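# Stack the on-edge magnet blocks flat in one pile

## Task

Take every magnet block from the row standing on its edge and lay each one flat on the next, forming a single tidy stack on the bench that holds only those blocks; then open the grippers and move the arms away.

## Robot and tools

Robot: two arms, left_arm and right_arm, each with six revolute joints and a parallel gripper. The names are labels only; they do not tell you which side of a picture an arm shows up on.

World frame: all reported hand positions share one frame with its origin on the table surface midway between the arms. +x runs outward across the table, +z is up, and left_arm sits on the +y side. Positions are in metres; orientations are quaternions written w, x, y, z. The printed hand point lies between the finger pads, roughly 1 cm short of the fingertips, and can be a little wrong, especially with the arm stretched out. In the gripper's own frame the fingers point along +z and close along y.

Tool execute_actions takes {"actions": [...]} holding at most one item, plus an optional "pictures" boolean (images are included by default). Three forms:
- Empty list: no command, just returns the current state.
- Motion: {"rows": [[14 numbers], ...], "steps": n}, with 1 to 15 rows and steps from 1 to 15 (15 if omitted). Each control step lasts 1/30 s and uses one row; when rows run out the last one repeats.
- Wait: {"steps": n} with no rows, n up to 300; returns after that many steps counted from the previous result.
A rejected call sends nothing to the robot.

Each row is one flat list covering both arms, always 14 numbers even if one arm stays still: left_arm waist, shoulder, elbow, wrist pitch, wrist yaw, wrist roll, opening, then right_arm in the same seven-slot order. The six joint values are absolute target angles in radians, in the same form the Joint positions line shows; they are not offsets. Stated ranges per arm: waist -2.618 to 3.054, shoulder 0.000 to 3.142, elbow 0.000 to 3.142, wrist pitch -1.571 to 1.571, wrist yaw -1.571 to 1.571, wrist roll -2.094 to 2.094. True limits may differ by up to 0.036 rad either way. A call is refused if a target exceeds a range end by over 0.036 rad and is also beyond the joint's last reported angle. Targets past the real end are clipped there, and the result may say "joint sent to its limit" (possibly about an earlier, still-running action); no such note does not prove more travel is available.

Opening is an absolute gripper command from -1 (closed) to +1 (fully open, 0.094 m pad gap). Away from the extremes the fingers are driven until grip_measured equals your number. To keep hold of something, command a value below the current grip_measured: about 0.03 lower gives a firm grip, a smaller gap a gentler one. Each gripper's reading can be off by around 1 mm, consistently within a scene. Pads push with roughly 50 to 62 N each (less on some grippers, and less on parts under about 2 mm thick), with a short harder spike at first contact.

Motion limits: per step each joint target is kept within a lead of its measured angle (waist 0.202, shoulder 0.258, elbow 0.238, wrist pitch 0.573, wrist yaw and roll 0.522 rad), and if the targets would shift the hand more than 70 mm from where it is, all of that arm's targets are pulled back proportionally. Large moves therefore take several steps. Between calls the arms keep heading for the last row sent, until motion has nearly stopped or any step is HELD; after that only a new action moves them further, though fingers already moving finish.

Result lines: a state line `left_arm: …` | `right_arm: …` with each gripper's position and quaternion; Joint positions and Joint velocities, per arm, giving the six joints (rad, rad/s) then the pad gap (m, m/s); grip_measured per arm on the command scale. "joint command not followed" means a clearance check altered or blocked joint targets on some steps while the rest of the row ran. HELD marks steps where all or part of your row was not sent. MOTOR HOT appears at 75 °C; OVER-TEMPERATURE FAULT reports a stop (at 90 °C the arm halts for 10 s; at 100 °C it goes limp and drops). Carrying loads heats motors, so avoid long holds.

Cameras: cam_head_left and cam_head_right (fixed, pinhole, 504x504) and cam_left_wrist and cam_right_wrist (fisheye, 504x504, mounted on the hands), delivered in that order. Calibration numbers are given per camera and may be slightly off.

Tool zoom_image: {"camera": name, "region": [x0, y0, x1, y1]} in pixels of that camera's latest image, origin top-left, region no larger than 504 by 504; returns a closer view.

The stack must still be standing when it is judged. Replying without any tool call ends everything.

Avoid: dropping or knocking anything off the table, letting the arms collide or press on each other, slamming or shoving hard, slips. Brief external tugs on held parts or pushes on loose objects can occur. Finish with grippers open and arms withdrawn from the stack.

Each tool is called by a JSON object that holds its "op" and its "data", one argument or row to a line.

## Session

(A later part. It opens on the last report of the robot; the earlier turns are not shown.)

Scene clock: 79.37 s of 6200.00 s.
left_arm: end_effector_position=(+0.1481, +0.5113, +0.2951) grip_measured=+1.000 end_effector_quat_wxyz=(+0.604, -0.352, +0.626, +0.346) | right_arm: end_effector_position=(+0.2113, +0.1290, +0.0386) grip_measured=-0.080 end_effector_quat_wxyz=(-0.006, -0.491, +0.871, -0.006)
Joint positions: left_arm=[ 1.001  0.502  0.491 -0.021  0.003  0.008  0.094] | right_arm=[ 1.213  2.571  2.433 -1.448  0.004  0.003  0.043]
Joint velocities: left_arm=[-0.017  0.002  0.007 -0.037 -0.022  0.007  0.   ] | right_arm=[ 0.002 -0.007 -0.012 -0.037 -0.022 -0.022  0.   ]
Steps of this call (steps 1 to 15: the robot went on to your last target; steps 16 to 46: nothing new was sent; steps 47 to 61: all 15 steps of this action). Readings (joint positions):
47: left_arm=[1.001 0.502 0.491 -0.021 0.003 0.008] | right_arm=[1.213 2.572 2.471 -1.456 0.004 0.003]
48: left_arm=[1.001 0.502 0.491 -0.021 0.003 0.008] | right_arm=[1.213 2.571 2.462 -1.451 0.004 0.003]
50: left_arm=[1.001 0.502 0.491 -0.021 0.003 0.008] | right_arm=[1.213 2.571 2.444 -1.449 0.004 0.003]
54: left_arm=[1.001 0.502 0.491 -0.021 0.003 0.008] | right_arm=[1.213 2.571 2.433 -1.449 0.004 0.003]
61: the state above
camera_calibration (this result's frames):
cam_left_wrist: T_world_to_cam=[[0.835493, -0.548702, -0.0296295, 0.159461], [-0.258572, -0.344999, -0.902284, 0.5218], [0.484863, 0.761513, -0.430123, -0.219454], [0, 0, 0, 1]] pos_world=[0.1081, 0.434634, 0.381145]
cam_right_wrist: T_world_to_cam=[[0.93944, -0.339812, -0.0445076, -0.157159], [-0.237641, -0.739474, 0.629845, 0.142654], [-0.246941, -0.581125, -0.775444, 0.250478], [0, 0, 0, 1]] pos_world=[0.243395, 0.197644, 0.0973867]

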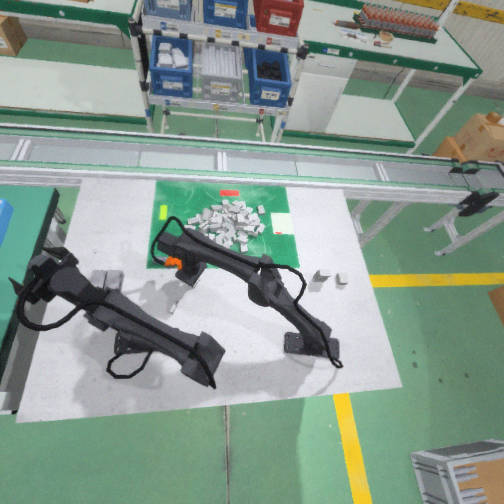

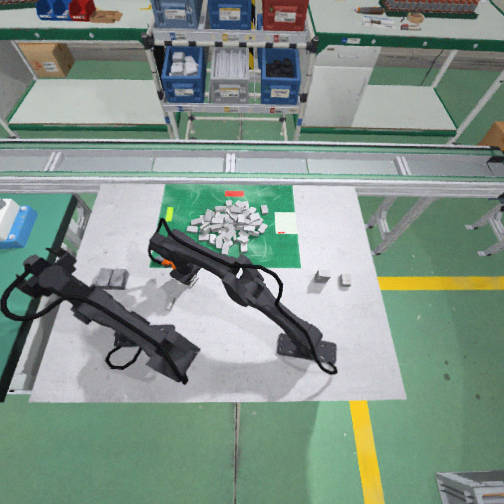

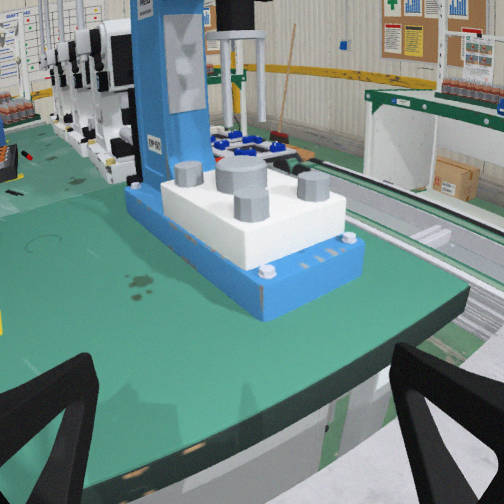

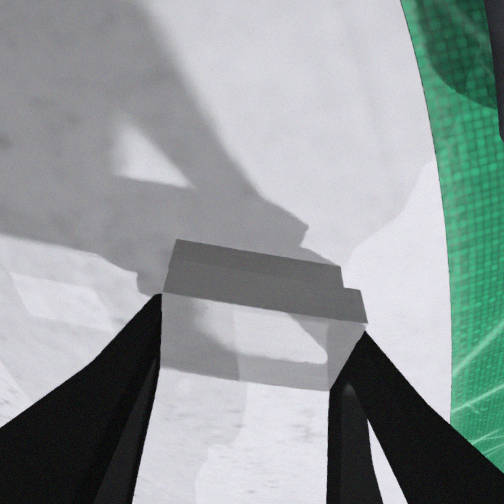

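Release, lower, tangential squeeze, then radial squeeze.

{"op": "execute_actions", "data": {
  "actions": [
    {"rows":[[1.0,0.5,0.5,0,0,0,1,1.213,2.57,2.425,-1.44,0,0,0.5]]}
  ],
  "pictures": false
}}

{"op": "execute_actions", "data": {
  "actions": [
    {"rows":[[1.0,0.5,0.5,0,0,0,1,1.213,2.605,2.425,-1.42,0,0,0.5]]}
  ],
  "pictures": false
}}

{"op": "execute_actions", "data": {
  "actions": [
    {"rows":[[1.0,0.5,0.5,0,0,0,1,1.213,2.605,2.425,-1.42,0,0,-0.2]]}
  ],
  "pictures": false
}}

{"op": "execute_actions", "data": {
  "actions": [
    {"rows":[[1.0,0.5,0.5,0,0,0,1,1.213,2.605,2.425,-1.42,0,0,0.5]]}
  ],
  "pictures": false
}}

{"op": "execute_actions", "data": {
  "actions": [
    {"rows":[[1.0,0.5,0.5,0,0,0,1,1.213,2.5,2.5,-1.45,0,0,0.5]]}
  ],
  "pictures": false
}}

{"op": "execute_actions", "data": {
  "actions": [
    {"rows":[[1.0,0.5,0.5,0,0,0,1,1.213,2.5,2.5,-1.45,0,1.57,0.5]]}
  ],
  "pictures": false
}}

{"op": "execute_actions", "data": {
  "actions": [
    {"steps":20}
  ],
  "pictures": false
}}

{"op": "execute_actions", "data": {
  "actions": [
    {"rows":[[1.0,0.5,0.5,0,0,0,1,1.213,2.635,2.5,-1.45,0,1.57,0.5]]}
  ],
  "pictures": false
}}

{"op": "execute_actions", "data": {
  "actions": [
    {"steps":10}
  ],
  "pictures": false
}}

{"op": "execute_actions", "data": {
  "actions": [
    {"rows":[[1.0,0.5,0.5,0,0,0,1,1.213,2.635,2.5,-1.45,0,1.57,-0.5]]}
  ],
  "pictures": false
}}

{"op": "execute_actions", "data": {
  "actions": [
    {"steps":10}
  ],
  "pictures": false
}}

{"op": "execute_actions", "data": {
  "actions": [
    {"rows":[[1.0,0.5,0.5,0,0,0,1,1.213,2.635,2.5,-1.45,0,1.57,0.5]]}
  ],
  "pictures": false
}}

{"op": "execute_actions", "data": {
  "actions": [
    {"rows":[[1.0,0.5,0.5,0,0,0,1,1.213,2.5,2.53,-1.45,0,1.57,0.5]]}
  ],
  "pictures": false
}}

{"op": "execute_actions", "data": {
  "actions": [
    {"rows":[[1.0,0.5,0.5,0,0,0,1,1.446,2.5,2.53,-1.45,0,0,0.6]]}
  ],
  "pictures": false
}}

{"op": "execute_actions", "data": {
  "actions": [
    {"steps":25}
  ],
  "pictures": false
}}

{"op": "execute_actions", "data": {
  "actions": [
    {"rows":[[1.0,0.5,0.5,0,0,0,1,1.446,2.645,2.53,-1.445,0,0,0.6]]}
  ]
}}

Scene clock: 92.33 s of 6200.00 s.
left_arm: end_effector_position=(+0.1481, +0.5113, +0.2951) grip_measured=+1.000 end_effector_quat_wxyz=(+0.604, -0.352, +0.626, +0.346) | right_arm: end_effector_position=(+0.2130, +0.1318, +0.0326) grip_measured=+0.498 end_effector_quat_wxyz=(-0.004, -0.491, +0.871, -0.005)
Joint positions: left_arm=[ 1.001  0.502  0.491 -0.021  0.003  0.008  0.094] | right_arm=[ 1.213  2.583  2.433 -1.431  0.004  0.003  0.07 ]
Joint velocities: left_arm=[ 0.012 -0.002 -0.002 -0.022 -0.007  0.066  0.   ] | right_arm=[-0.002  0.007  0.007 -0.051  0.007 -0.037  0.   ]
Steps of this call (steps 1 to 45: the robot went on to your last target; steps 46 to 110: nothing new was sent; then 8.80 s passed at rest; steps 111 to 125: all 15 steps of this action). Readings (joint positions):
111: left_arm=[1.001 0.502 0.491 -0.021 0.003 0.008] | right_arm=[1.213 2.583 2.433 -1.424 0.004 0.003]
112: left_arm=[1.001 0.502 0.491 -0.021 0.003 0.008] | right_arm=[1.213 2.583 2.433 -1.425 0.004 0.003]
114: left_arm=[1.001 0.502 0.491 -0.021 0.003 0.008] | right_arm=[1.213 2.583 2.433 -1.427 0.004 0.003]
118: left_arm=[1.001 0.502 0.491 -0.021 0.003 0.008] | right_arm=[1.213 2.583 2.433 -1.430 0.004 0.003]
125: the state above

Scene clock: 92.83 s of 6200.00 s.
left_arm: end_effector_position=(+0.1481, +0.5113, +0.2951) grip_measured=+1.000 end_effector_quat_wxyz=(+0.604, -0.352, +0.626, +0.346) | right_arm: end_effector_position=(+0.2132, +0.1321, +0.0326) grip_measured=+0.498 end_effector_quat_wxyz=(-0.003, -0.491, +0.871, -0.004)
Joint positions: left_arm=[ 1.001  0.502  0.491 -0.021  0.003  0.008  0.094] | right_arm=[ 1.213  2.583  2.433 -1.429  0.004  0.003  0.07 ]
Joint velocities: left_arm=[-0.017  0.002  0.002 -0.066  0.007  0.007  0.   ] | right_arm=[ 0.012 -0.012 -0.002 -0.007 -0.007 -0.037  0.   ]
Steps of this call (steps 1 to 15: all 15 steps of this action). Readings (joint positions):
1: left_arm=[1.001 0.502 0.491 -0.021 0.003 0.008] | right_arm=[1.213 2.583 2.433 -1.431 0.004 0.003]
2: left_arm=[1.001 0.502 0.491 -0.021 0.003 0.008] | right_arm=[1.213 2.583 2.433 -1.430 0.004 0.003]
4: left_arm=[1.001 0.502 0.491 -0.021 0.003 0.008] | right_arm=[1.213 2.583 2.433 -1.430 0.004 0.003]
8: left_arm=[1.001 0.502 0.491 -0.021 0.003 0.008] | right_arm=[1.213 2.583 2.433 -1.430 0.004 0.003]
15: the state above

Scene clock: 93.33 s of 6200.00 s.
left_arm: end_effector_position=(+0.1481, +0.5113, +0.2951) grip_measured=+1.000 end_effector_quat_wxyz=(+0.604, -0.352, +0.626, +0.346) | right_arm: end_effector_position=(+0.2131, +0.1324, +0.0326) grip_measured=-0.198 end_effector_quat_wxyz=(-0.003, -0.491, +0.871, -0.004)
Joint positions: left_arm=[ 1.001  0.502  0.491 -0.021  0.003  0.008  0.094] | right_arm=[ 1.213  2.583  2.433 -1.429  0.003  0.003  0.038]
Joint velocities: left_arm=[-0.017 -0.022 -0.017 -0.007  0.037 -0.022  0.   ] | right_arm=[-0.012  0.002 -0.007  0.037  0.022 -0.095  0.   ]
Steps of this call (steps 1 to 15: all 15 steps of this action). Readings (joint positions):
1: left_arm=[1.001 0.502 0.491 -0.021 0.003 0.008] | right_arm=[1.213 2.583 2.433 -1.429 0.004 0.003]
2: left_arm=[1.001 0.502 0.491 -0.021 0.003 0.008] | right_arm=[1.213 2.583 2.433 -1.429 0.004 0.003]
4: left_arm=[1.001 0.502 0.491 -0.021 0.003 0.008] | right_arm=[1.213 2.583 2.433 -1.429 0.003 0.003]
8: left_arm=[1.001 0.502 0.491 -0.021 0.003 0.008] | right_arm=[1.213 2.583 2.433 -1.429 0.003 0.003]
15: the state above

Scene clock: 93.83 s of 6200.00 s.
left_arm: end_effector_position=(+0.1481, +0.5113, +0.2951) grip_measured=+1.000 end_effector_quat_wxyz=(+0.604, -0.352, +0.626, +0.346) | right_arm: end_effector_position=(+0.2128, +0.1318, +0.0286) grip_measured=+0.498 end_effector_quat_wxyz=(-0.006, -0.491, +0.871, -0.005)
Joint positions: left_arm=[ 1.001  0.502  0.491 -0.021  0.003  0.008  0.094] | right_arm=[ 1.213  2.592  2.433 -1.428  0.003  0.003  0.07 ]
Joint velocities: left_arm=[ 0.007  0.002 -0.017  0.022 -0.007 -0.037  0.   ] | right_arm=[ 0.007 -0.007 -0.022 -0.081 -0.007  0.037 -0.001]
Steps of this call (steps 1 to 15: all 15 steps of this action). Readings (joint positions):
1: left_arm=[1.001 0.502 0.491 -0.021 0.003 0.008] | right_arm=[1.213 2.583 2.433 -1.429 0.003 0.003]
2: left_arm=[1.001 0.502 0.491 -0.021 0.003 0.008] | right_arm=[1.213 2.583 2.433 -1.429 0.003 0.003]
4: left_arm=[1.001 0.502 0.491 -0.021 0.003 0.008] | right_arm=[1.213 2.585 2.433 -1.428 0.003 0.003]
8: left_arm=[1.001 0.502 0.491 -0.021 0.003 0.008] | right_arm=[1.213 2.590 2.433 -1.428 0.003 0.003]
15: the state above

Scene clock: 94.33 s of 6200.00 s.
left_arm: end_effector_position=(+0.1481, +0.5113, +0.2951) grip_measured=+1.000 end_effector_quat_wxyz=(+0.604, -0.352, +0.626, +0.346) | right_arm: end_effector_position=(+0.2204, +0.1445, +0.0919) grip_measured=+0.498 end_effector_quat_wxyz=(+0.057, -0.490, +0.869, +0.030)
Joint positions: left_arm=[ 1.001  0.502  0.491 -0.021  0.003  0.008  0.094] | right_arm=[ 1.213  2.492  2.491 -1.442  0.003  0.003  0.07 ]
Joint velocities: left_arm=[-0.022 -0.007 -0.012  0.007  0.022 -0.007  0.   ] | right_arm=[ 0.007 -0.022  0.007 -0.007  0.081 -0.007  0.001]
Steps of this call (steps 1 to 15: all 15 steps of this action). Readings (joint positions):
1: left_arm=[1.001 0.502 0.491 -0.021 0.003 0.008] | right_arm=[1.213 2.587 2.436 -1.430 0.003 0.003]
2: left_arm=[1.001 0.502 0.491 -0.021 0.003 0.008] | right_arm=[1.213 2.582 2.442 -1.436 0.003 0.003]
4: left_arm=[1.001 0.502 0.491 -0.021 0.003 0.008] | right_arm=[1.213 2.557 2.456 -1.441 0.003 0.003]
8: left_arm=[1.001 0.502 0.491 -0.021 0.003 0.008] | right_arm=[1.213 2.504 2.484 -1.441 0.003 0.003]
15: the state above

Scene clock: 94.83 s of 6200.00 s.
left_arm: end_effector_position=(+0.1481, +0.5113, +0.2951) grip_measured=+1.000 end_effector_quat_wxyz=(+0.604, -0.352, +0.626, +0.346) | right_arm: end_effector_position=(+0.2202, +0.1445, +0.0919) grip_measured=+0.499 end_effector_quat_wxyz=(+0.025, +0.161, +0.985, +0.059)
Joint positions: left_arm=[ 1.001  0.502  0.491 -0.021  0.003  0.008  0.094] | right_arm=[ 1.213  2.492  2.491 -1.442  0.003  1.354  0.07 ]
Joint velocities: left_arm=[ 0.002 -0.032 -0.007 -0.051 -0.037  0.037  0.   ] | right_arm=[-0.007 -0.002 -0.002 -0.007 -0.007  1.429 -0.   ]
Steps of this call (steps 1 to 15: all 15 steps of this action). Readings (joint positions):
1: left_arm=[1.001 0.502 0.491 -0.021 0.003 0.008] | right_arm=[1.213 2.492 2.491 -1.442 0.003 0.072]
2: left_arm=[1.001 0.502 0.491 -0.021 0.003 0.008] | right_arm=[1.213 2.492 2.491 -1.442 0.003 0.172]
4: left_arm=[1.001 0.502 0.491 -0.021 0.003 0.008] | right_arm=[1.213 2.492 2.491 -1.442 0.003 0.367]
8: left_arm=[1.001 0.502 0.491 -0.021 0.003 0.008] | right_arm=[1.213 2.492 2.491 -1.442 0.003 0.759]
15: the state above

Scene clock: 95.50 s of 6200.00 s.
left_arm: end_effector_position=(+0.1481, +0.5113, +0.2951) grip_measured=+1.000 end_effector_quat_wxyz=(+0.604, -0.352, +0.626, +0.346) | right_arm: end_effector_position=(+0.2202, +0.1445, +0.0919) grip_measured=+0.499 end_effector_quat_wxyz=(+0.019, +0.263, +0.963, +0.062)
Joint positions: left_arm=[ 1.001  0.502  0.491 -0.021  0.003  0.008  0.094] | right_arm=[ 1.213  2.492  2.491 -1.442  0.003  1.563  0.07 ]
Joint velocities: left_arm=[ 0.007 -0.007  0.002 -0.007  0.007  0.037  0.   ] | right_arm=[-0.012 -0.017 -0.007 -0.007  0.037  0.007  0.   ]
Steps of this call (steps 1 to 20: the robot went on to your last target). Readings (joint positions):
1: left_arm=[1.001 0.502 0.491 -0.021 0.003 0.008] | right_arm=[1.213 2.492 2.491 -1.442 0.003 1.397]
2: left_arm=[1.001 0.502 0.491 -0.021 0.003 0.008] | right_arm=[1.213 2.492 2.491 -1.442 0.003 1.431]
4: left_arm=[1.001 0.502 0.491 -0.021 0.003 0.008] | right_arm=[1.213 2.492 2.491 -1.442 0.003 1.480]
8: left_arm=[1.001 0.502 0.491 -0.021 0.003 0.008] | right_arm=[1.213 2.492 2.491 -1.442 0.003 1.530]
20: the state above

Scene clock: 96.00 s of 6200.00 s.
left_arm: end_effector_position=(+0.1481, +0.5113, +0.2951) grip_measured=+1.000 end_effector_quat_wxyz=(+0.604, -0.352, +0.626, +0.346) | right_arm: end_effector_position=(+0.2182, +0.1414, +0.0328) grip_measured=+0.498 end_effector_quat_wxyz=(+0.003, +0.264, +0.964, +0.007)
Joint positions: left_arm=[ 1.001  0.502  0.491 -0.021  0.003  0.008  0.094] | right_arm=[ 1.213  2.624  2.51  -1.442  0.002  1.565  0.07 ]
Joint velocities: left_arm=[ 0.017  0.007 -0.012  0.022 -0.095 -0.037  0.   ] | right_arm=[ 0.017 -0.007 -0.007 -0.022 -0.095 -0.037 -0.001]
Steps of this call (steps 1 to 15: all 15 steps of this action). Readings (joint positions):
1: left_arm=[1.001 0.502 0.491 -0.021 0.003 0.008] | right_arm=[1.213 2.503 2.496 -1.444 0.003 1.564]
2: left_arm=[1.001 0.502 0.491 -0.021 0.003 0.008] | right_arm=[1.213 2.518 2.505 -1.442 0.003 1.564]
4: left_arm=[1.001 0.502 0.491 -0.021 0.003 0.008] | right_arm=[1.213 2.563 2.507 -1.437 0.003 1.564]
8: left_arm=[1.001 0.502 0.491 -0.021 0.003 0.008] | right_arm=[1.213 2.620 2.510 -1.442 0.002 1.565]
15: the state above

Scene clock: 96.33 s of 6200.00 s.
left_arm: end_effector_position=(+0.1481, +0.5113, +0.2951) grip_measured=+1.000 end_effector_quat_wxyz=(+0.604, -0.352, +0.626, +0.346) | right_arm: end_effector_position=(+0.2182, +0.1414, +0.0328) grip_measured=+0.498 end_effector_quat_wxyz=(+0.003, +0.264, +0.964, +0.007)
Joint positions: left_arm=[ 1.001  0.502  0.491 -0.021  0.003  0.008  0.094] | right_arm=[ 1.213  2.624  2.51  -1.442  0.002  1.565  0.07 ]
Joint velocities: left_arm=[ 0.002 -0.007 -0.007 -0.066  0.022  0.007  0.   ] | right_arm=[ 0.032  0.007 -0.012 -0.007  0.022 -0.081 -0.   ]
Steps of this call (steps 1 to 10: the robot went on to your last target). Readings (joint positions):
1: left_arm=[1.001 0.502 0.491 -0.021 0.003 0.008] | right_arm=[1.213 2.624 2.510 -1.442 0.002 1.565]
2: left_arm=[1.001 0.502 0.491 -0.021 0.003 0.008] | right_arm=[1.213 2.624 2.510 -1.442 0.002 1.565]
4: left_arm=[1.001 0.502 0.491 -0.021 0.003 0.008] | right_arm=[1.213 2.624 2.510 -1.442 0.002 1.565]
8: left_arm=[1.001 0.502 0.491 -0.021 0.003 0.008] | right_arm=[1.213 2.624 2.510 -1.442 0.002 1.565]
10: the state above

Scene clock: 96.83 s of 6200.00 s.
left_arm: end_effector_position=(+0.1481, +0.5113, +0.2951) grip_measured=+1.000 end_effector_quat_wxyz=(+0.604, -0.352, +0.626, +0.346) | right_arm: end_effector_position=(+0.2181, +0.1413, +0.0328) grip_measured=-0.498 end_effector_quat_wxyz=(+0.003, +0.264, +0.964, +0.007)
Joint positions: left_arm=[ 1.001  0.502  0.491 -0.021  0.003  0.008  0.094] | right_arm=[ 1.213  2.624  2.51  -1.443  0.002  1.565  0.024]
Joint velocities: left_arm=[-0.012  0.002  0.002  0.037 -0.007  0.022  0.   ] | right_arm=[ 0.007  0.002  0.017 -0.051  0.051  0.022  0.001]
Steps of this call (steps 1 to 15: all 15 steps of this action). Readings (joint positions):
1: left_arm=[1.001 0.502 0.491 -0.021 0.003 0.008] | right_arm=[1.213 2.624 2.510 -1.442 0.002 1.565]
2: left_arm=[1.001 0.502 0.491 -0.021 0.003 0.008] | right_arm=[1.213 2.624 2.510 -1.442 0.002 1.565]
4: left_arm=[1.001 0.502 0.491 -0.021 0.003 0.008] | right_arm=[1.213 2.624 2.510 -1.443 0.002 1.565]
8: left_arm=[1.001 0.502 0.491 -0.021 0.003 0.008] | right_arm=[1.213 2.624 2.510 -1.443 0.002 1.565]
15: the state above

Scene clock: 97.17 s of 6200.00 s.
left_arm: end_effector_position=(+0.1481, +0.5113, +0.2951) grip_measured=+1.000 end_effector_quat_wxyz=(+0.604, -0.352, +0.626, +0.346) | right_arm: end_effector_position=(+0.2181, +0.1413, +0.0328) grip_measured=-0.498 end_effector_quat_wxyz=(+0.003, +0.264, +0.964, +0.007)
Joint positions: left_arm=[ 1.001  0.502  0.491 -0.021  0.003  0.008  0.094] | right_arm=[ 1.213  2.624  2.51  -1.443  0.002  1.565  0.024]
Joint velocities: left_arm=[ 0.017 -0.002  0.012  0.007 -0.007 -0.081  0.   ] | right_arm=[ 0.007  0.002 -0.002 -0.007 -0.081 -0.066 -0.   ]
Steps of this call (steps 1 to 10: the robot went on to your last target). Readings (joint positions):
1: left_arm=[1.001 0.502 0.491 -0.021 0.003 0.008] | right_arm=[1.213 2.624 2.510 -1.443 0.002 1.565]
2: left_arm=[1.001 0.502 0.491 -0.021 0.003 0.008] | right_arm=[1.213 2.624 2.510 -1.443 0.002 1.565]
4: left_arm=[1.001 0.502 0.491 -0.021 0.003 0.008] | right_arm=[1.213 2.624 2.510 -1.443 0.002 1.565]
8: left_arm=[1.001 0.502 0.491 -0.021 0.003 0.008] | right_arm=[1.213 2.624 2.510 -1.443 0.002 1.565]
10: the state above

Scene clock: 97.67 s of 6200.00 s.
left_arm: end_effector_position=(+0.1481, +0.5113, +0.2951) grip_measured=+1.000 end_effector_quat_wxyz=(+0.604, -0.352, +0.626, +0.346) | right_arm: end_effector_position=(+0.2182, +0.1414, +0.0328) grip_measured=+0.498 end_effector_quat_wxyz=(+0.003, +0.264, +0.964, +0.007)
Joint positions: left_arm=[ 1.001  0.502  0.491 -0.021  0.003  0.008  0.094] | right_arm=[ 1.213  2.624  2.51  -1.442  0.002  1.565  0.07 ]
Joint velocities: left_arm=[ 0.002 -0.002 -0.002 -0.022  0.081  0.007  0.   ] | right_arm=[-0.032 -0.007  0.002  0.007 -0.007  0.051 -0.001]
Steps of this call (steps 1 to 15: all 15 steps of this action). Readings (joint positions):
1: left_arm=[1.001 0.502 0.491 -0.021 0.003 0.008] | right_arm=[1.213 2.624 2.510 -1.443 0.002 1.565]
2: left_arm=[1.001 0.502 0.491 -0.021 0.003 0.008] | right_arm=[1.213 2.624 2.510 -1.442 0.002 1.565]
4: left_arm=[1.001 0.502 0.491 -0.021 0.003 0.008] | right_arm=[1.213 2.624 2.510 -1.442 0.002 1.565]
8: left_arm=[1.001 0.502 0.491 -0.021 0.003 0.008] | right_arm=[1.213 2.624 2.510 -1.442 0.002 1.565]
15: the state above

Scene clock: 98.17 s of 6200.00 s.
left_arm: end_effector_position=(+0.1481, +0.5113, +0.2951) grip_measured=+1.000 end_effector_quat_wxyz=(+0.604, -0.352, +0.626, +0.346) | right_arm: end_effector_position=(+0.2232, +0.1497, +0.1028) grip_measured=+0.498 end_effector_quat_wxyz=(+0.023, +0.264, +0.961, +0.079)
Joint positions: left_arm=[ 1.001  0.502  0.491 -0.021  0.003  0.008  0.094] | right_arm=[ 1.213  2.489  2.525 -1.443  0.002  1.566  0.07 ]
Joint velocities: left_arm=[-0.012 -0.007 -0.002 -0.037  0.037  0.081  0.   ] | right_arm=[ 0.002  0.012  0.012 -0.007 -0.037  0.037 -0.001]
Steps of this call (steps 1 to 15: all 15 steps of this action). Readings (joint positions):
1: left_arm=[1.001 0.502 0.491 -0.021 0.003 0.008] | right_arm=[1.213 2.615 2.510 -1.442 0.002 1.565]
2: left_arm=[1.001 0.502 0.491 -0.021 0.003 0.008] | right_arm=[1.213 2.605 2.509 -1.444 0.002 1.565]
4: left_arm=[1.001 0.502 0.491 -0.021 0.003 0.008] | right_arm=[1.213 2.566 2.509 -1.445 0.002 1.565]
8: left_arm=[1.001 0.502 0.491 -0.021 0.003 0.008] | right_arm=[1.213 2.496 2.520 -1.444 0.002 1.565]
15: the state above

Scene clock: 98.67 s of 6200.00 s.
left_arm: end_effector_position=(+0.1481, +0.5113, +0.2951) grip_measured=+1.000 end_effector_quat_wxyz=(+0.604, -0.352, +0.626, +0.346) | right_arm: end_effector_position=(+0.0964, +0.2043, +0.1027) grip_measured=+0.599 end_effector_quat_wxyz=(+0.055, -0.480, +0.873, +0.062)
Joint positions: left_arm=[ 1.001  0.502  0.491 -0.021  0.003  0.008  0.094] | right_arm=[ 1.479  2.489  2.525 -1.442 -0.01   0.291  0.075]
Joint velocities: left_arm=[ 0.002  0.007 -0.012 -0.022 -0.037  0.037  0.   ] | right_arm=[-0.232 -0.007  0.012  0.022 -0.051 -1.839 -0.001]
Steps of this call (steps 1 to 15: all 15 steps of this action). Readings (joint positions):
1: left_arm=[1.001 0.502 0.491 -0.021 0.003 0.008] | right_arm=[1.222 2.489 2.525 -1.443 0.004 1.519]
2: left_arm=[1.001 0.502 0.491 -0.021 0.003 0.008] | right_arm=[1.235 2.489 2.525 -1.443 0.008 1.451]
4: left_arm=[1.001 0.502 0.491 -0.021 0.003 0.008] | right_arm=[1.288 2.489 2.525 -1.443 0.009 1.314]
8: left_arm=[1.001 0.502 0.491 -0.021 0.003 0.008] | right_arm=[1.432 2.489 2.525 -1.442 0.004 0.943]
15: the state above

Scene clock: 99.50 s of 6200.00 s.
left_arm: end_effector_position=(+0.1481, +0.5113, +0.2951) grip_measured=+1.000 end_effector_quat_wxyz=(+0.604, -0.352, +0.626, +0.346) | right_arm: end_effector_position=(+0.1137, +0.1992, +0.1027) grip_measured=+0.599 end_effector_quat_wxyz=(+0.064, -0.585, +0.806, +0.052)
Joint positions: left_arm=[ 1.001  0.502  0.491 -0.021  0.003  0.008  0.094] | right_arm=[ 1.445  2.489  2.525 -1.442 -0.007  0.006  0.075]
Joint velocities: left_arm=[ 0.002 -0.002 -0.002 -0.095 -0.051 -0.022  0.   ] | right_arm=[-0.002 -0.012 -0.012 -0.066 -0.037 -0.066  0.002]
Steps of this call (steps 1 to 25: the robot went on to your last target). Readings (joint positions):
1: left_arm=[1.001 0.502 0.491 -0.021 0.003 0.008] | right_arm=[1.471 2.489 2.525 -1.442 -0.010 0.233]
2: left_arm=[1.001 0.502 0.491 -0.021 0.003 0.008] | right_arm=[1.463 2.489 2.525 -1.442 -0.010 0.187]
4: left_arm=[1.001 0.502 0.491 -0.021 0.003 0.008] | right_arm=[1.450 2.489 2.525 -1.442 -0.009 0.122]
8: left_arm=[1.001 0.502 0.491 -0.021 0.003 0.008] | right_arm=[1.445 2.489 2.525 -1.442 -0.007 0.053]
25: the state above

Scene clock: 100.00 s of 6200.00 s.
left_arm: end_effector_position=(+0.1481, +0.5113, +0.2951) grip_measured=+1.000 end_effector_quat_wxyz=(+0.604, -0.352, +0.626, +0.346) | right_arm: end_effector_position=(+0.1106, +0.1940, +0.0278) grip_measured=+0.598 end_effector_quat_wxyz=(+0.007, -0.590, +0.807, +0.007)
Joint positions: left_arm=[ 1.001  0.502  0.491 -0.021  0.003  0.008  0.094] | right_arm=[ 1.449  2.645  2.532 -1.437 -0.003  0.004  0.075]
Joint velocities: left_arm=[-0.022  0.007 -0.007 -0.081 -0.022  0.037  0.   ] | right_arm=[-0.007 -0.002 -0.022 -0.022 -0.022  0.007 -0.   ]
Steps of this call (steps 1 to 15: all 15 steps of this action). Readings (joint positions):
1: left_arm=[1.001 0.502 0.491 -0.021 0.003 0.008] | right_arm=[1.445 2.500 2.529 -1.443 -0.007 0.006]
2: left_arm=[1.001 0.502 0.491 -0.021 0.003 0.008] | right_arm=[1.445 2.516 2.538 -1.441 -0.007 0.006]
4: left_arm=[1.001 0.502 0.491 -0.021 0.003 0.008] | right_arm=[1.445 2.565 2.540 -1.435 -0.007 0.006]
8: left_arm=[1.001 0.502 0.491 -0.021 0.003 0.008] | right_arm=[1.445 2.656 2.532 -1.437 -0.005 0.004]
15: the state above
camera_calibration (this result's frames):
cam_left_wrist: T_world_to_cam=[[0.835493, -0.548702, -0.0296295, 0.159461], [-0.258572, -0.344999, -0.902284, 0.5218], [0.484863, 0.761513, -0.430123, -0.219454], [0, 0, 0, 1]] pos_world=[0.1081, 0.434634, 0.381145]
cam_right_wrist: T_world_to_cam=[[0.992814, -0.110843, -0.0450934, -0.0912268], [-0.0616748, -0.796898, 0.600957, 0.166021], [-0.102547, -0.593858, -0.798008, 0.242141], [0, 0, 0, 1]] pos_world=[0.125641, 0.265987, 0.0893456]

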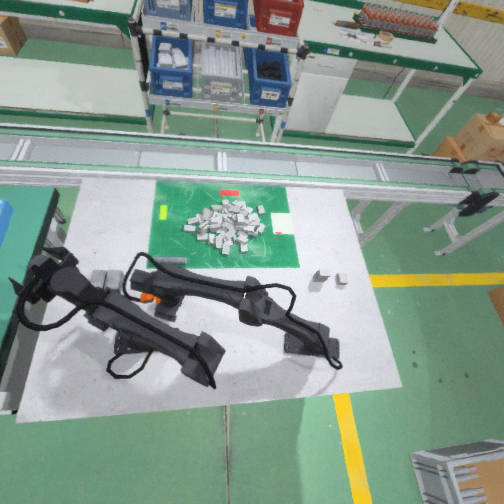

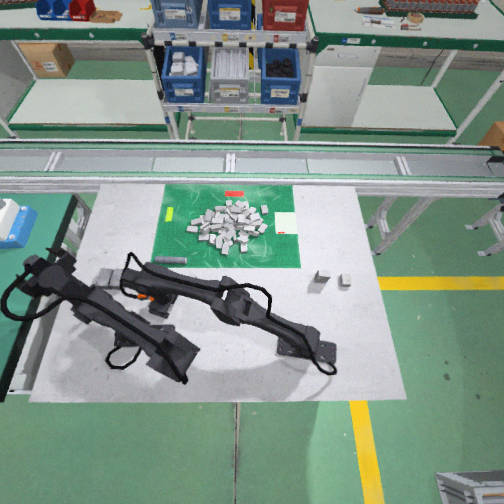

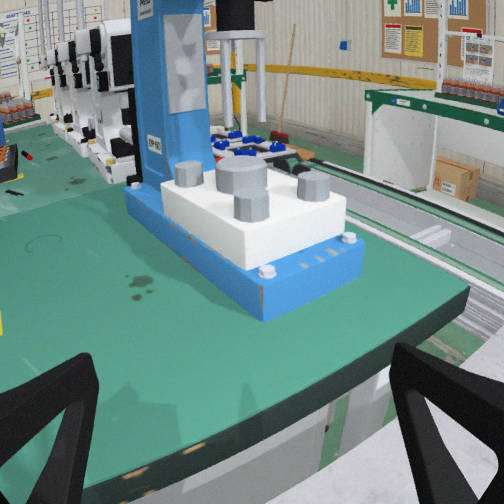

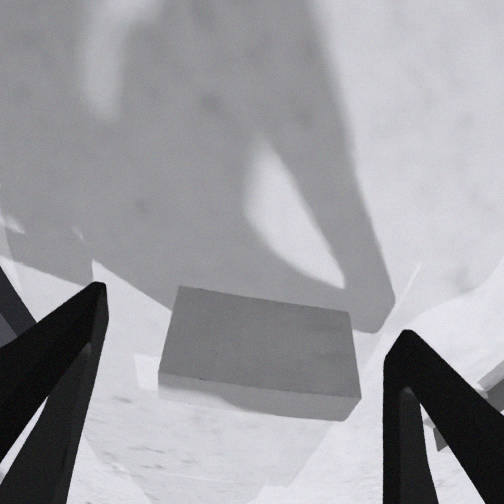

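The top block was tugged away. Look.

{"op": "execute_actions", "data": {
  "actions": [
    {"rows":[[1.0,0.5,0.5,0,0,0,1,1.446,2.4,2.53,-1.5,0,0,0.6]]}
  ],
  "pictures": false
}}

{"op": "execute_actions", "data": {
  "actions": [
    {"rows":[[1.0,0.5,0.5,0,0,0,1,1.213,2.4,2.4,-1.57,0,0,0.6]]}
  ],
  "pictures": false
}}

{"op": "execute_actions", "data": {
  "actions": [
    {"steps":20}
  ]
}}

Scene clock: 103.10 s of 6200.00 s.
left_arm: end_effector_position=(+0.1481, +0.5113, +0.2951) grip_measured=+1.000 end_effector_quat_wxyz=(+0.604, -0.352, +0.626, +0.346) | right_arm: end_effector_position=(+0.1096, +0.1910, +0.1612) grip_measured=+0.598 end_effector_quat_wxyz=(+0.102, -0.585, +0.801, +0.077)
Joint positions: left_arm=[ 1.001  0.502  0.491 -0.021  0.003  0.008  0.094] | right_arm=[ 1.449  2.372  2.536 -1.479 -0.003  0.004  0.075]
Joint velocities: left_arm=[ 0.002 -0.022  0.002 -0.022 -0.037 -0.022  0.   ] | right_arm=[-0.012  0.168  0.002 -0.081  0.066 -0.037 -0.   ]
Steps of this call (steps 1 to 15: the robot went on to your last target; steps 16 to 78: nothing new was sent; steps 79 to 93: all 15 steps of this action). Readings (joint positions):
79: left_arm=[1.001 0.502 0.491 -0.021 0.003 0.008] | right_arm=[1.449 2.634 2.528 -1.437 -0.003 0.004]
80: left_arm=[1.001 0.502 0.491 -0.021 0.003 0.008] | right_arm=[1.449 2.618 2.518 -1.445 -0.003 0.004]
82: left_arm=[1.001 0.502 0.491 -0.021 0.003 0.008] | right_arm=[1.449 2.566 2.514 -1.462 -0.003 0.004]
86: left_arm=[1.001 0.502 0.491 -0.021 0.003 0.008] | right_arm=[1.449 2.426 2.516 -1.472 -0.003 0.004]
93: the state above

Scene clock: 103.60 s of 6200.00 s.
left_arm: end_effector_position=(+0.1481, +0.5113, +0.2951) grip_measured=+1.000 end_effector_quat_wxyz=(+0.604, -0.352, +0.626, +0.346) | right_arm: end_effector_position=(+0.2104, +0.1010, +0.1091) grip_measured=+0.598 end_effector_quat_wxyz=(+0.010, -0.479, +0.878, +0.002)
Joint positions: left_arm=[ 1.001  0.502  0.491 -0.021  0.003  0.008  0.094] | right_arm=[ 1.184  2.403  2.407 -1.555  0.006  0.003  0.075]
Joint velocities: left_arm=[-0.007  0.002  0.007 -0.051 -0.022 -0.007  0.   ] | right_arm=[ 0.227  0.002 -0.012  0.007 -0.066 -0.007 -0.   ]
Steps of this call (steps 1 to 15: all 15 steps of this action). Readings (joint positions):
1: left_arm=[1.001 0.502 0.491 -0.021 0.003 0.008] | right_arm=[1.440 2.374 2.523 -1.478 -0.006 0.004]
2: left_arm=[1.001 0.502 0.491 -0.021 0.003 0.008] | right_arm=[1.428 2.374 2.504 -1.483 -0.010 0.003]
4: left_arm=[1.001 0.502 0.491 -0.021 0.003 0.008] | right_arm=[1.376 2.378 2.465 -1.498 -0.012 0.003]
8: left_arm=[1.001 0.502 0.491 -0.021 0.003 0.008] | right_arm=[1.231 2.395 2.417 -1.529 -0.007 0.003]
15: the state above

Scene clock: 104.27 s of 6200.00 s.
left_arm: end_effector_position=(+0.1481, +0.5113, +0.2951) grip_measured=+1.000 end_effector_quat_wxyz=(+0.604, -0.352, +0.626, +0.346) | right_arm: end_effector_position=(+0.1982, +0.1069, +0.1091) grip_measured=+0.598 end_effector_quat_wxyz=(+0.008, -0.491, +0.871, +0.001)
Joint positions: left_arm=[ 1.001  0.502  0.491 -0.021  0.003  0.008  0.094] | right_arm=[ 1.213  2.403  2.407 -1.561  0.006  0.003  0.075]
Joint velocities: left_arm=[-0.002 -0.012 -0.007 -0.007  0.022  0.051  0.   ] | right_arm=[ 0.007 -0.002 -0.007  0.066  0.007 -0.066 -0.   ]
Steps of this call (steps 1 to 20: the robot went on to your last target). Readings (joint positions):
1: left_arm=[1.001 0.502 0.491 -0.021 0.003 0.008] | right_arm=[1.192 2.403 2.407 -1.557 0.006 0.003]
2: left_arm=[1.001 0.502 0.491 -0.021 0.003 0.008] | right_arm=[1.200 2.403 2.407 -1.557 0.006 0.003]
4: left_arm=[1.001 0.502 0.491 -0.021 0.003 0.008] | right_arm=[1.210 2.403 2.407 -1.559 0.006 0.003]
8: left_arm=[1.001 0.502 0.491 -0.021 0.003 0.008] | right_arm=[1.213 2.403 2.407 -1.560 0.006 0.003]
20: the state above
camera_calibration (this result's frames):
cam_left_wrist: T_world_to_cam=[[0.835493, -0.548702, -0.0296295, 0.159461], [-0.258572, -0.344999, -0.902284, 0.5218], [0.484863, 0.761513, -0.430123, -0.219454], [0, 0, 0, 1]] pos_world=[0.1081, 0.434634, 0.381145]
cam_right_wrist: T_world_to_cam=[[0.940008, -0.339159, -0.0368337, -0.150264], [-0.248531, -0.754758, 0.607101, 0.0850726], [-0.233704, -0.561526, -0.79377, 0.286373], [0, 0, 0, 1]] pos_world=[0.229319, 0.174052, 0.170132]

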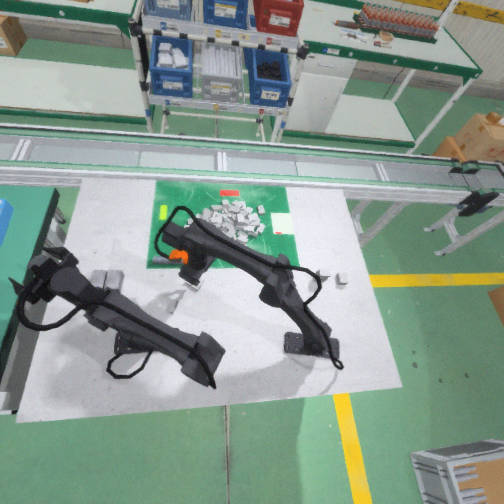

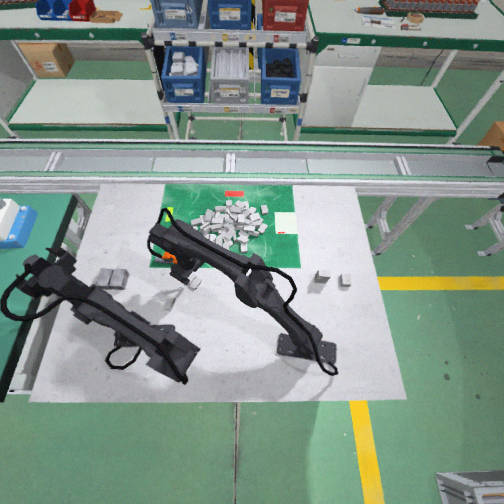

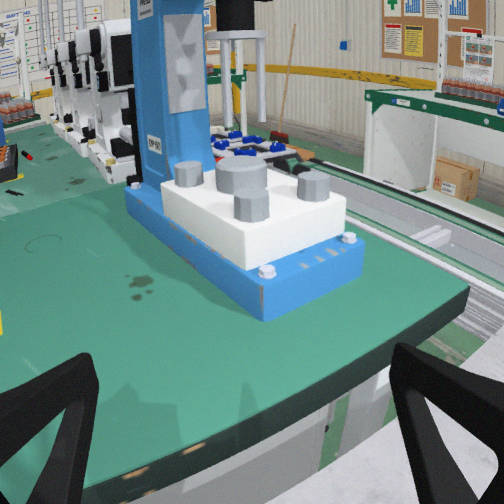

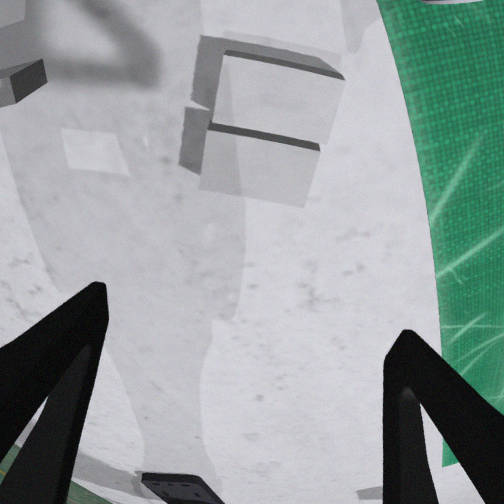

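{"op": "execute_actions", "data": {
  "actions": [
    {"rows":[[1.0,0.5,0.5,0,0,0,1,1.213,2.45,2.42,-1.46,0,1.57,1]]}
  ],
  "pictures": false
}}

{"op": "execute_actions", "data": {
  "actions": [
    {"steps":20}
  ],
  "pictures": false
}}

{"op": "execute_actions", "data": {
  "actions": [
    {"rows":[[1.0,0.5,0.5,0,0,0,1,1.213,2.59,2.42,-1.46,0,1.57,1]]}
  ]
}}

{"op": "execute_actions", "data": {
  "actions": [
    {"rows":[[1.0,0.5,0.5,0,0,0,1,1.213,2.59,2.42,-1.46,0,1.57,0]]}
  ]
}}

Scene clock: 109.63 s of 6200.00 s.
left_arm: end_effector_position=(+0.1481, +0.5113, +0.2951) grip_measured=+1.000 end_effector_quat_wxyz=(+0.604, -0.352, +0.626, +0.346) | right_arm: end_effector_position=(+0.2094, +0.1259, +0.0907) grip_measured=+1.000 end_effector_quat_wxyz=(+0.014, +0.161, +0.986, +0.029)
Joint positions: left_arm=[ 1.001  0.502  0.491 -0.021  0.003  0.008  0.094] | right_arm=[ 1.213  2.445  2.407 -1.469  0.005  1.354  0.094]
Joint velocities: left_arm=[-0.007 -0.012 -0.022 -0.022  0.022  0.037  0.   ] | right_arm=[ 0.002 -0.007 -0.007  0.007 -0.037  1.414  0.   ]
Steps of this call (steps 1 to 15: the robot went on to your last target; steps 16 to 90: nothing new was sent; then 1.87 s passed at rest; steps 91 to 105: all 15 steps of this action). Readings (joint positions):
91: left_arm=[1.001 0.502 0.491 -0.021 0.003 0.008] | right_arm=[1.213 2.405 2.407 -1.556 0.006 0.073]
92: left_arm=[1.001 0.502 0.491 -0.021 0.003 0.008] | right_arm=[1.213 2.408 2.407 -1.540 0.006 0.172]
94: left_arm=[1.001 0.502 0.491 -0.021 0.003 0.008] | right_arm=[1.213 2.420 2.407 -1.511 0.006 0.368]
98: left_arm=[1.001 0.502 0.491 -0.021 0.003 0.008] | right_arm=[1.213 2.442 2.407 -1.482 0.006 0.759]
105: the state above

Scene clock: 110.30 s of 6200.00 s.
left_arm: end_effector_position=(+0.1481, +0.5113, +0.2951) grip_measured=+1.000 end_effector_quat_wxyz=(+0.604, -0.352, +0.626, +0.346) | right_arm: end_effector_position=(+0.2102, +0.1272, +0.0908) grip_measured=+1.000 end_effector_quat_wxyz=(+0.012, +0.263, +0.964, +0.033)
Joint positions: left_arm=[ 1.001  0.502  0.491 -0.021  0.003  0.008  0.094] | right_arm=[ 1.213  2.445  2.407 -1.462  0.005  1.562  0.094]
Joint velocities: left_arm=[-0.027 -0.002  0.017 -0.007 -0.022  0.066  0.   ] | right_arm=[-0.007  0.002 -0.007 -0.066 -0.007 -0.007  0.   ]
Steps of this call (steps 1 to 20: the robot went on to your last target). Readings (joint positions):
1: left_arm=[1.001 0.502 0.491 -0.021 0.003 0.008] | right_arm=[1.213 2.445 2.407 -1.468 0.005 1.396]
2: left_arm=[1.001 0.502 0.491 -0.021 0.003 0.008] | right_arm=[1.213 2.445 2.407 -1.467 0.005 1.430]
4: left_arm=[1.001 0.502 0.491 -0.021 0.003 0.008] | right_arm=[1.213 2.445 2.407 -1.466 0.005 1.479]
8: left_arm=[1.001 0.502 0.491 -0.021 0.003 0.008] | right_arm=[1.213 2.445 2.407 -1.464 0.005 1.530]
20: the state above

Scene clock: 110.80 s of 6200.00 s.
left_arm: end_effector_position=(+0.1481, +0.5113, +0.2951) grip_measured=+1.000 end_effector_quat_wxyz=(+0.604, -0.352, +0.626, +0.346) | right_arm: end_effector_position=(+0.2093, +0.1262, +0.0302) grip_measured=+1.000 end_effector_quat_wxyz=(-0.003, +0.264, +0.964, -0.019)
Joint positions: left_arm=[ 1.001  0.502  0.491 -0.021  0.003  0.008  0.094] | right_arm=[ 1.213  2.584  2.425 -1.45   0.004  1.565  0.094]
Joint velocities: left_arm=[-0.007 -0.037  0.002  0.007  0.007 -0.037  0.   ] | right_arm=[ 0.007 -0.012  0.012  0.007 -0.007 -0.007  0.   ]
Steps of this call (steps 1 to 15: all 15 steps of this action). Readings (joint positions):
1: left_arm=[1.001 0.502 0.491 -0.021 0.003 0.008] | right_arm=[1.213 2.457 2.412 -1.465 0.005 1.563]
2: left_arm=[1.001 0.502 0.491 -0.021 0.003 0.008] | right_arm=[1.213 2.473 2.423 -1.463 0.005 1.564]
4: left_arm=[1.001 0.502 0.491 -0.021 0.003 0.008] | right_arm=[1.213 2.519 2.425 -1.454 0.005 1.564]
8: left_arm=[1.001 0.502 0.491 -0.021 0.003 0.008] | right_arm=[1.213 2.594 2.425 -1.451 0.004 1.565]
15: the state above
camera_calibration (this result's frames):
cam_left_wrist: T_world_to_cam=[[0.835493, -0.548702, -0.0296295, 0.159461], [-0.258572, -0.344999, -0.902284, 0.5218], [0.484863, 0.761513, -0.430123, -0.219454], [0, 0, 0, 1]] pos_world=[0.1081, 0.434634, 0.381145]
cam_right_wrist: T_world_to_cam=[[-0.331024, -0.943596, -0.0070612, 0.184395], [-0.74076, 0.255217, 0.621401, 0.125354], [-0.584549, 0.21093, -0.783461, 0.212779], [0, 0, 0, 1]] pos_world=[0.278276, 0.0971201, 0.0901109]

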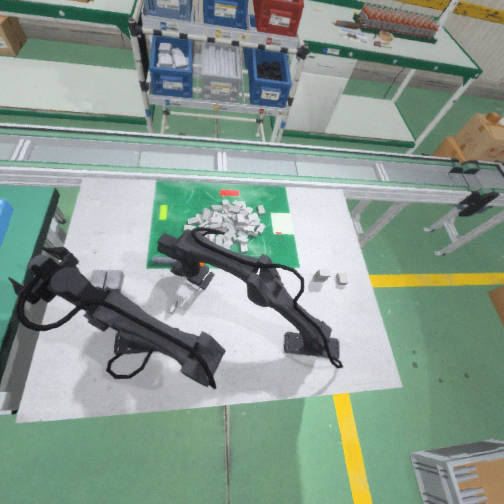

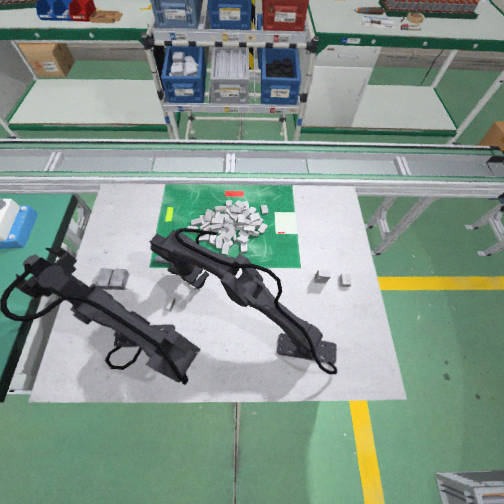

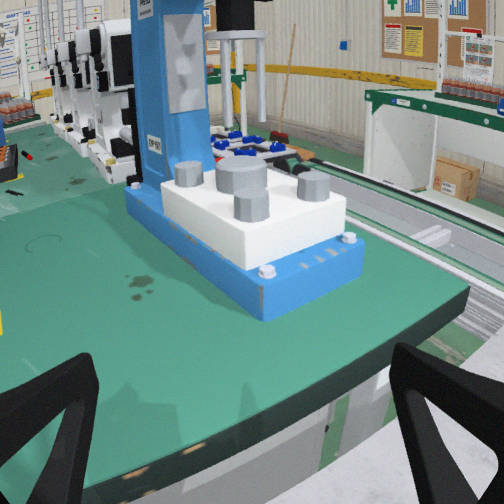

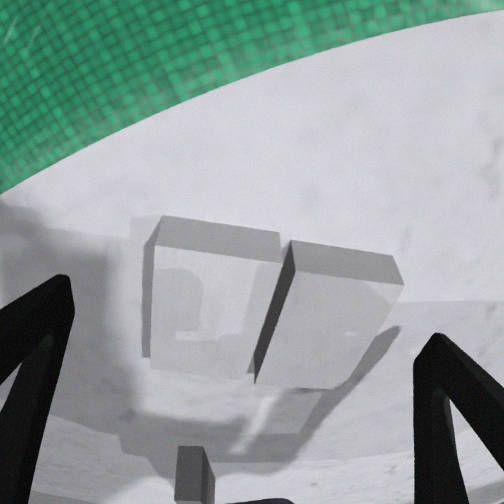

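Scene clock: 111.30 s of 6200.00 s.
left_arm: end_effector_position=(+0.1481, +0.5113, +0.2951) grip_measured=+1.000 end_effector_quat_wxyz=(+0.604, -0.352, +0.626, +0.346) | right_arm: end_effector_position=(+0.2094, +0.1265, +0.0311) grip_measured=+0.002 end_effector_quat_wxyz=(-0.003, +0.264, +0.964, -0.018)
Joint positions: left_arm=[ 1.001  0.502  0.491 -0.021  0.003  0.008  0.094] | right_arm=[ 1.213  2.582  2.425 -1.45   0.004  1.566  0.047]
Joint velocities: left_arm=[-0.002  0.007 -0.012 -0.081  0.022  0.051  0.   ] | right_arm=[-0.007 -0.007  0.007 -0.007 -0.037 -0.051 -0.001]
Steps of this call (steps 1 to 15: all 15 steps of this action). Readings (joint positions):
1: left_arm=[1.001 0.502 0.491 -0.021 0.003 0.008] | right_arm=[1.213 2.584 2.425 -1.450 0.004 1.565]
2: left_arm=[1.001 0.502 0.491 -0.021 0.003 0.008] | right_arm=[1.213 2.584 2.425 -1.450 0.004 1.565]
4: left_arm=[1.001 0.502 0.491 -0.021 0.003 0.008] | right_arm=[1.213 2.584 2.425 -1.452 0.004 1.565]
8: left_arm=[1.001 0.502 0.491 -0.021 0.003 0.008] | right_arm=[1.213 2.582 2.425 -1.450 0.004 1.566]
15: the state above
camera_calibration (this result's frames):
cam_left_wrist: T_world_to_cam=[[0.835493, -0.548702, -0.0296295, 0.159461], [-0.258572, -0.344999, -0.902284, 0.5218], [0.484863, 0.761513, -0.430123, -0.219454], [0, 0, 0, 1]] pos_world=[0.1081, 0.434634, 0.381145]
cam_right_wrist: T_world_to_cam=[[-0.332093, -0.943201, -0.00929867, 0.184902], [-0.741224, 0.254857, 0.620995, 0.125002], [-0.583354, 0.213121, -0.783759, 0.212986], [0, 0, 0, 1]] pos_world=[0.278305, 0.0971502, 0.0910227]

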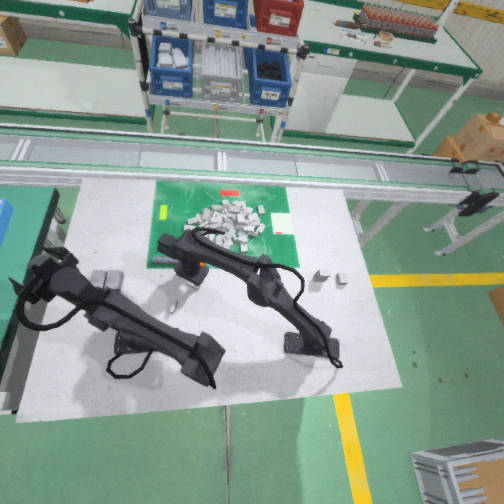

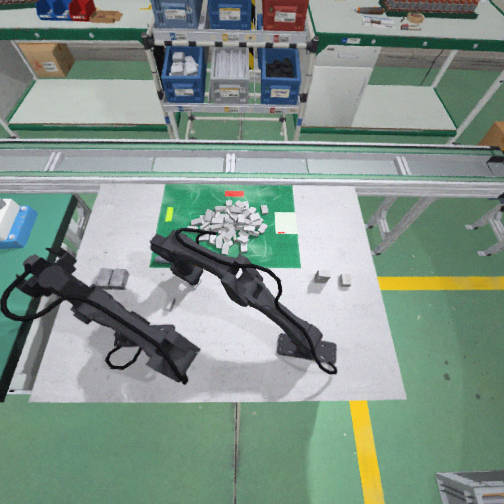

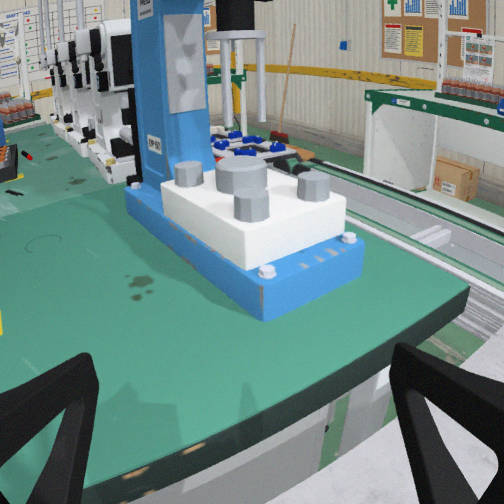

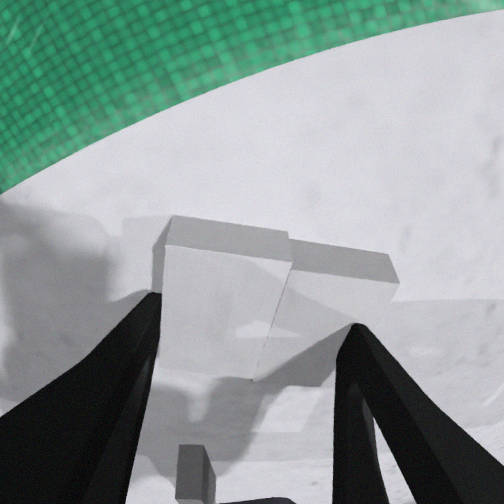

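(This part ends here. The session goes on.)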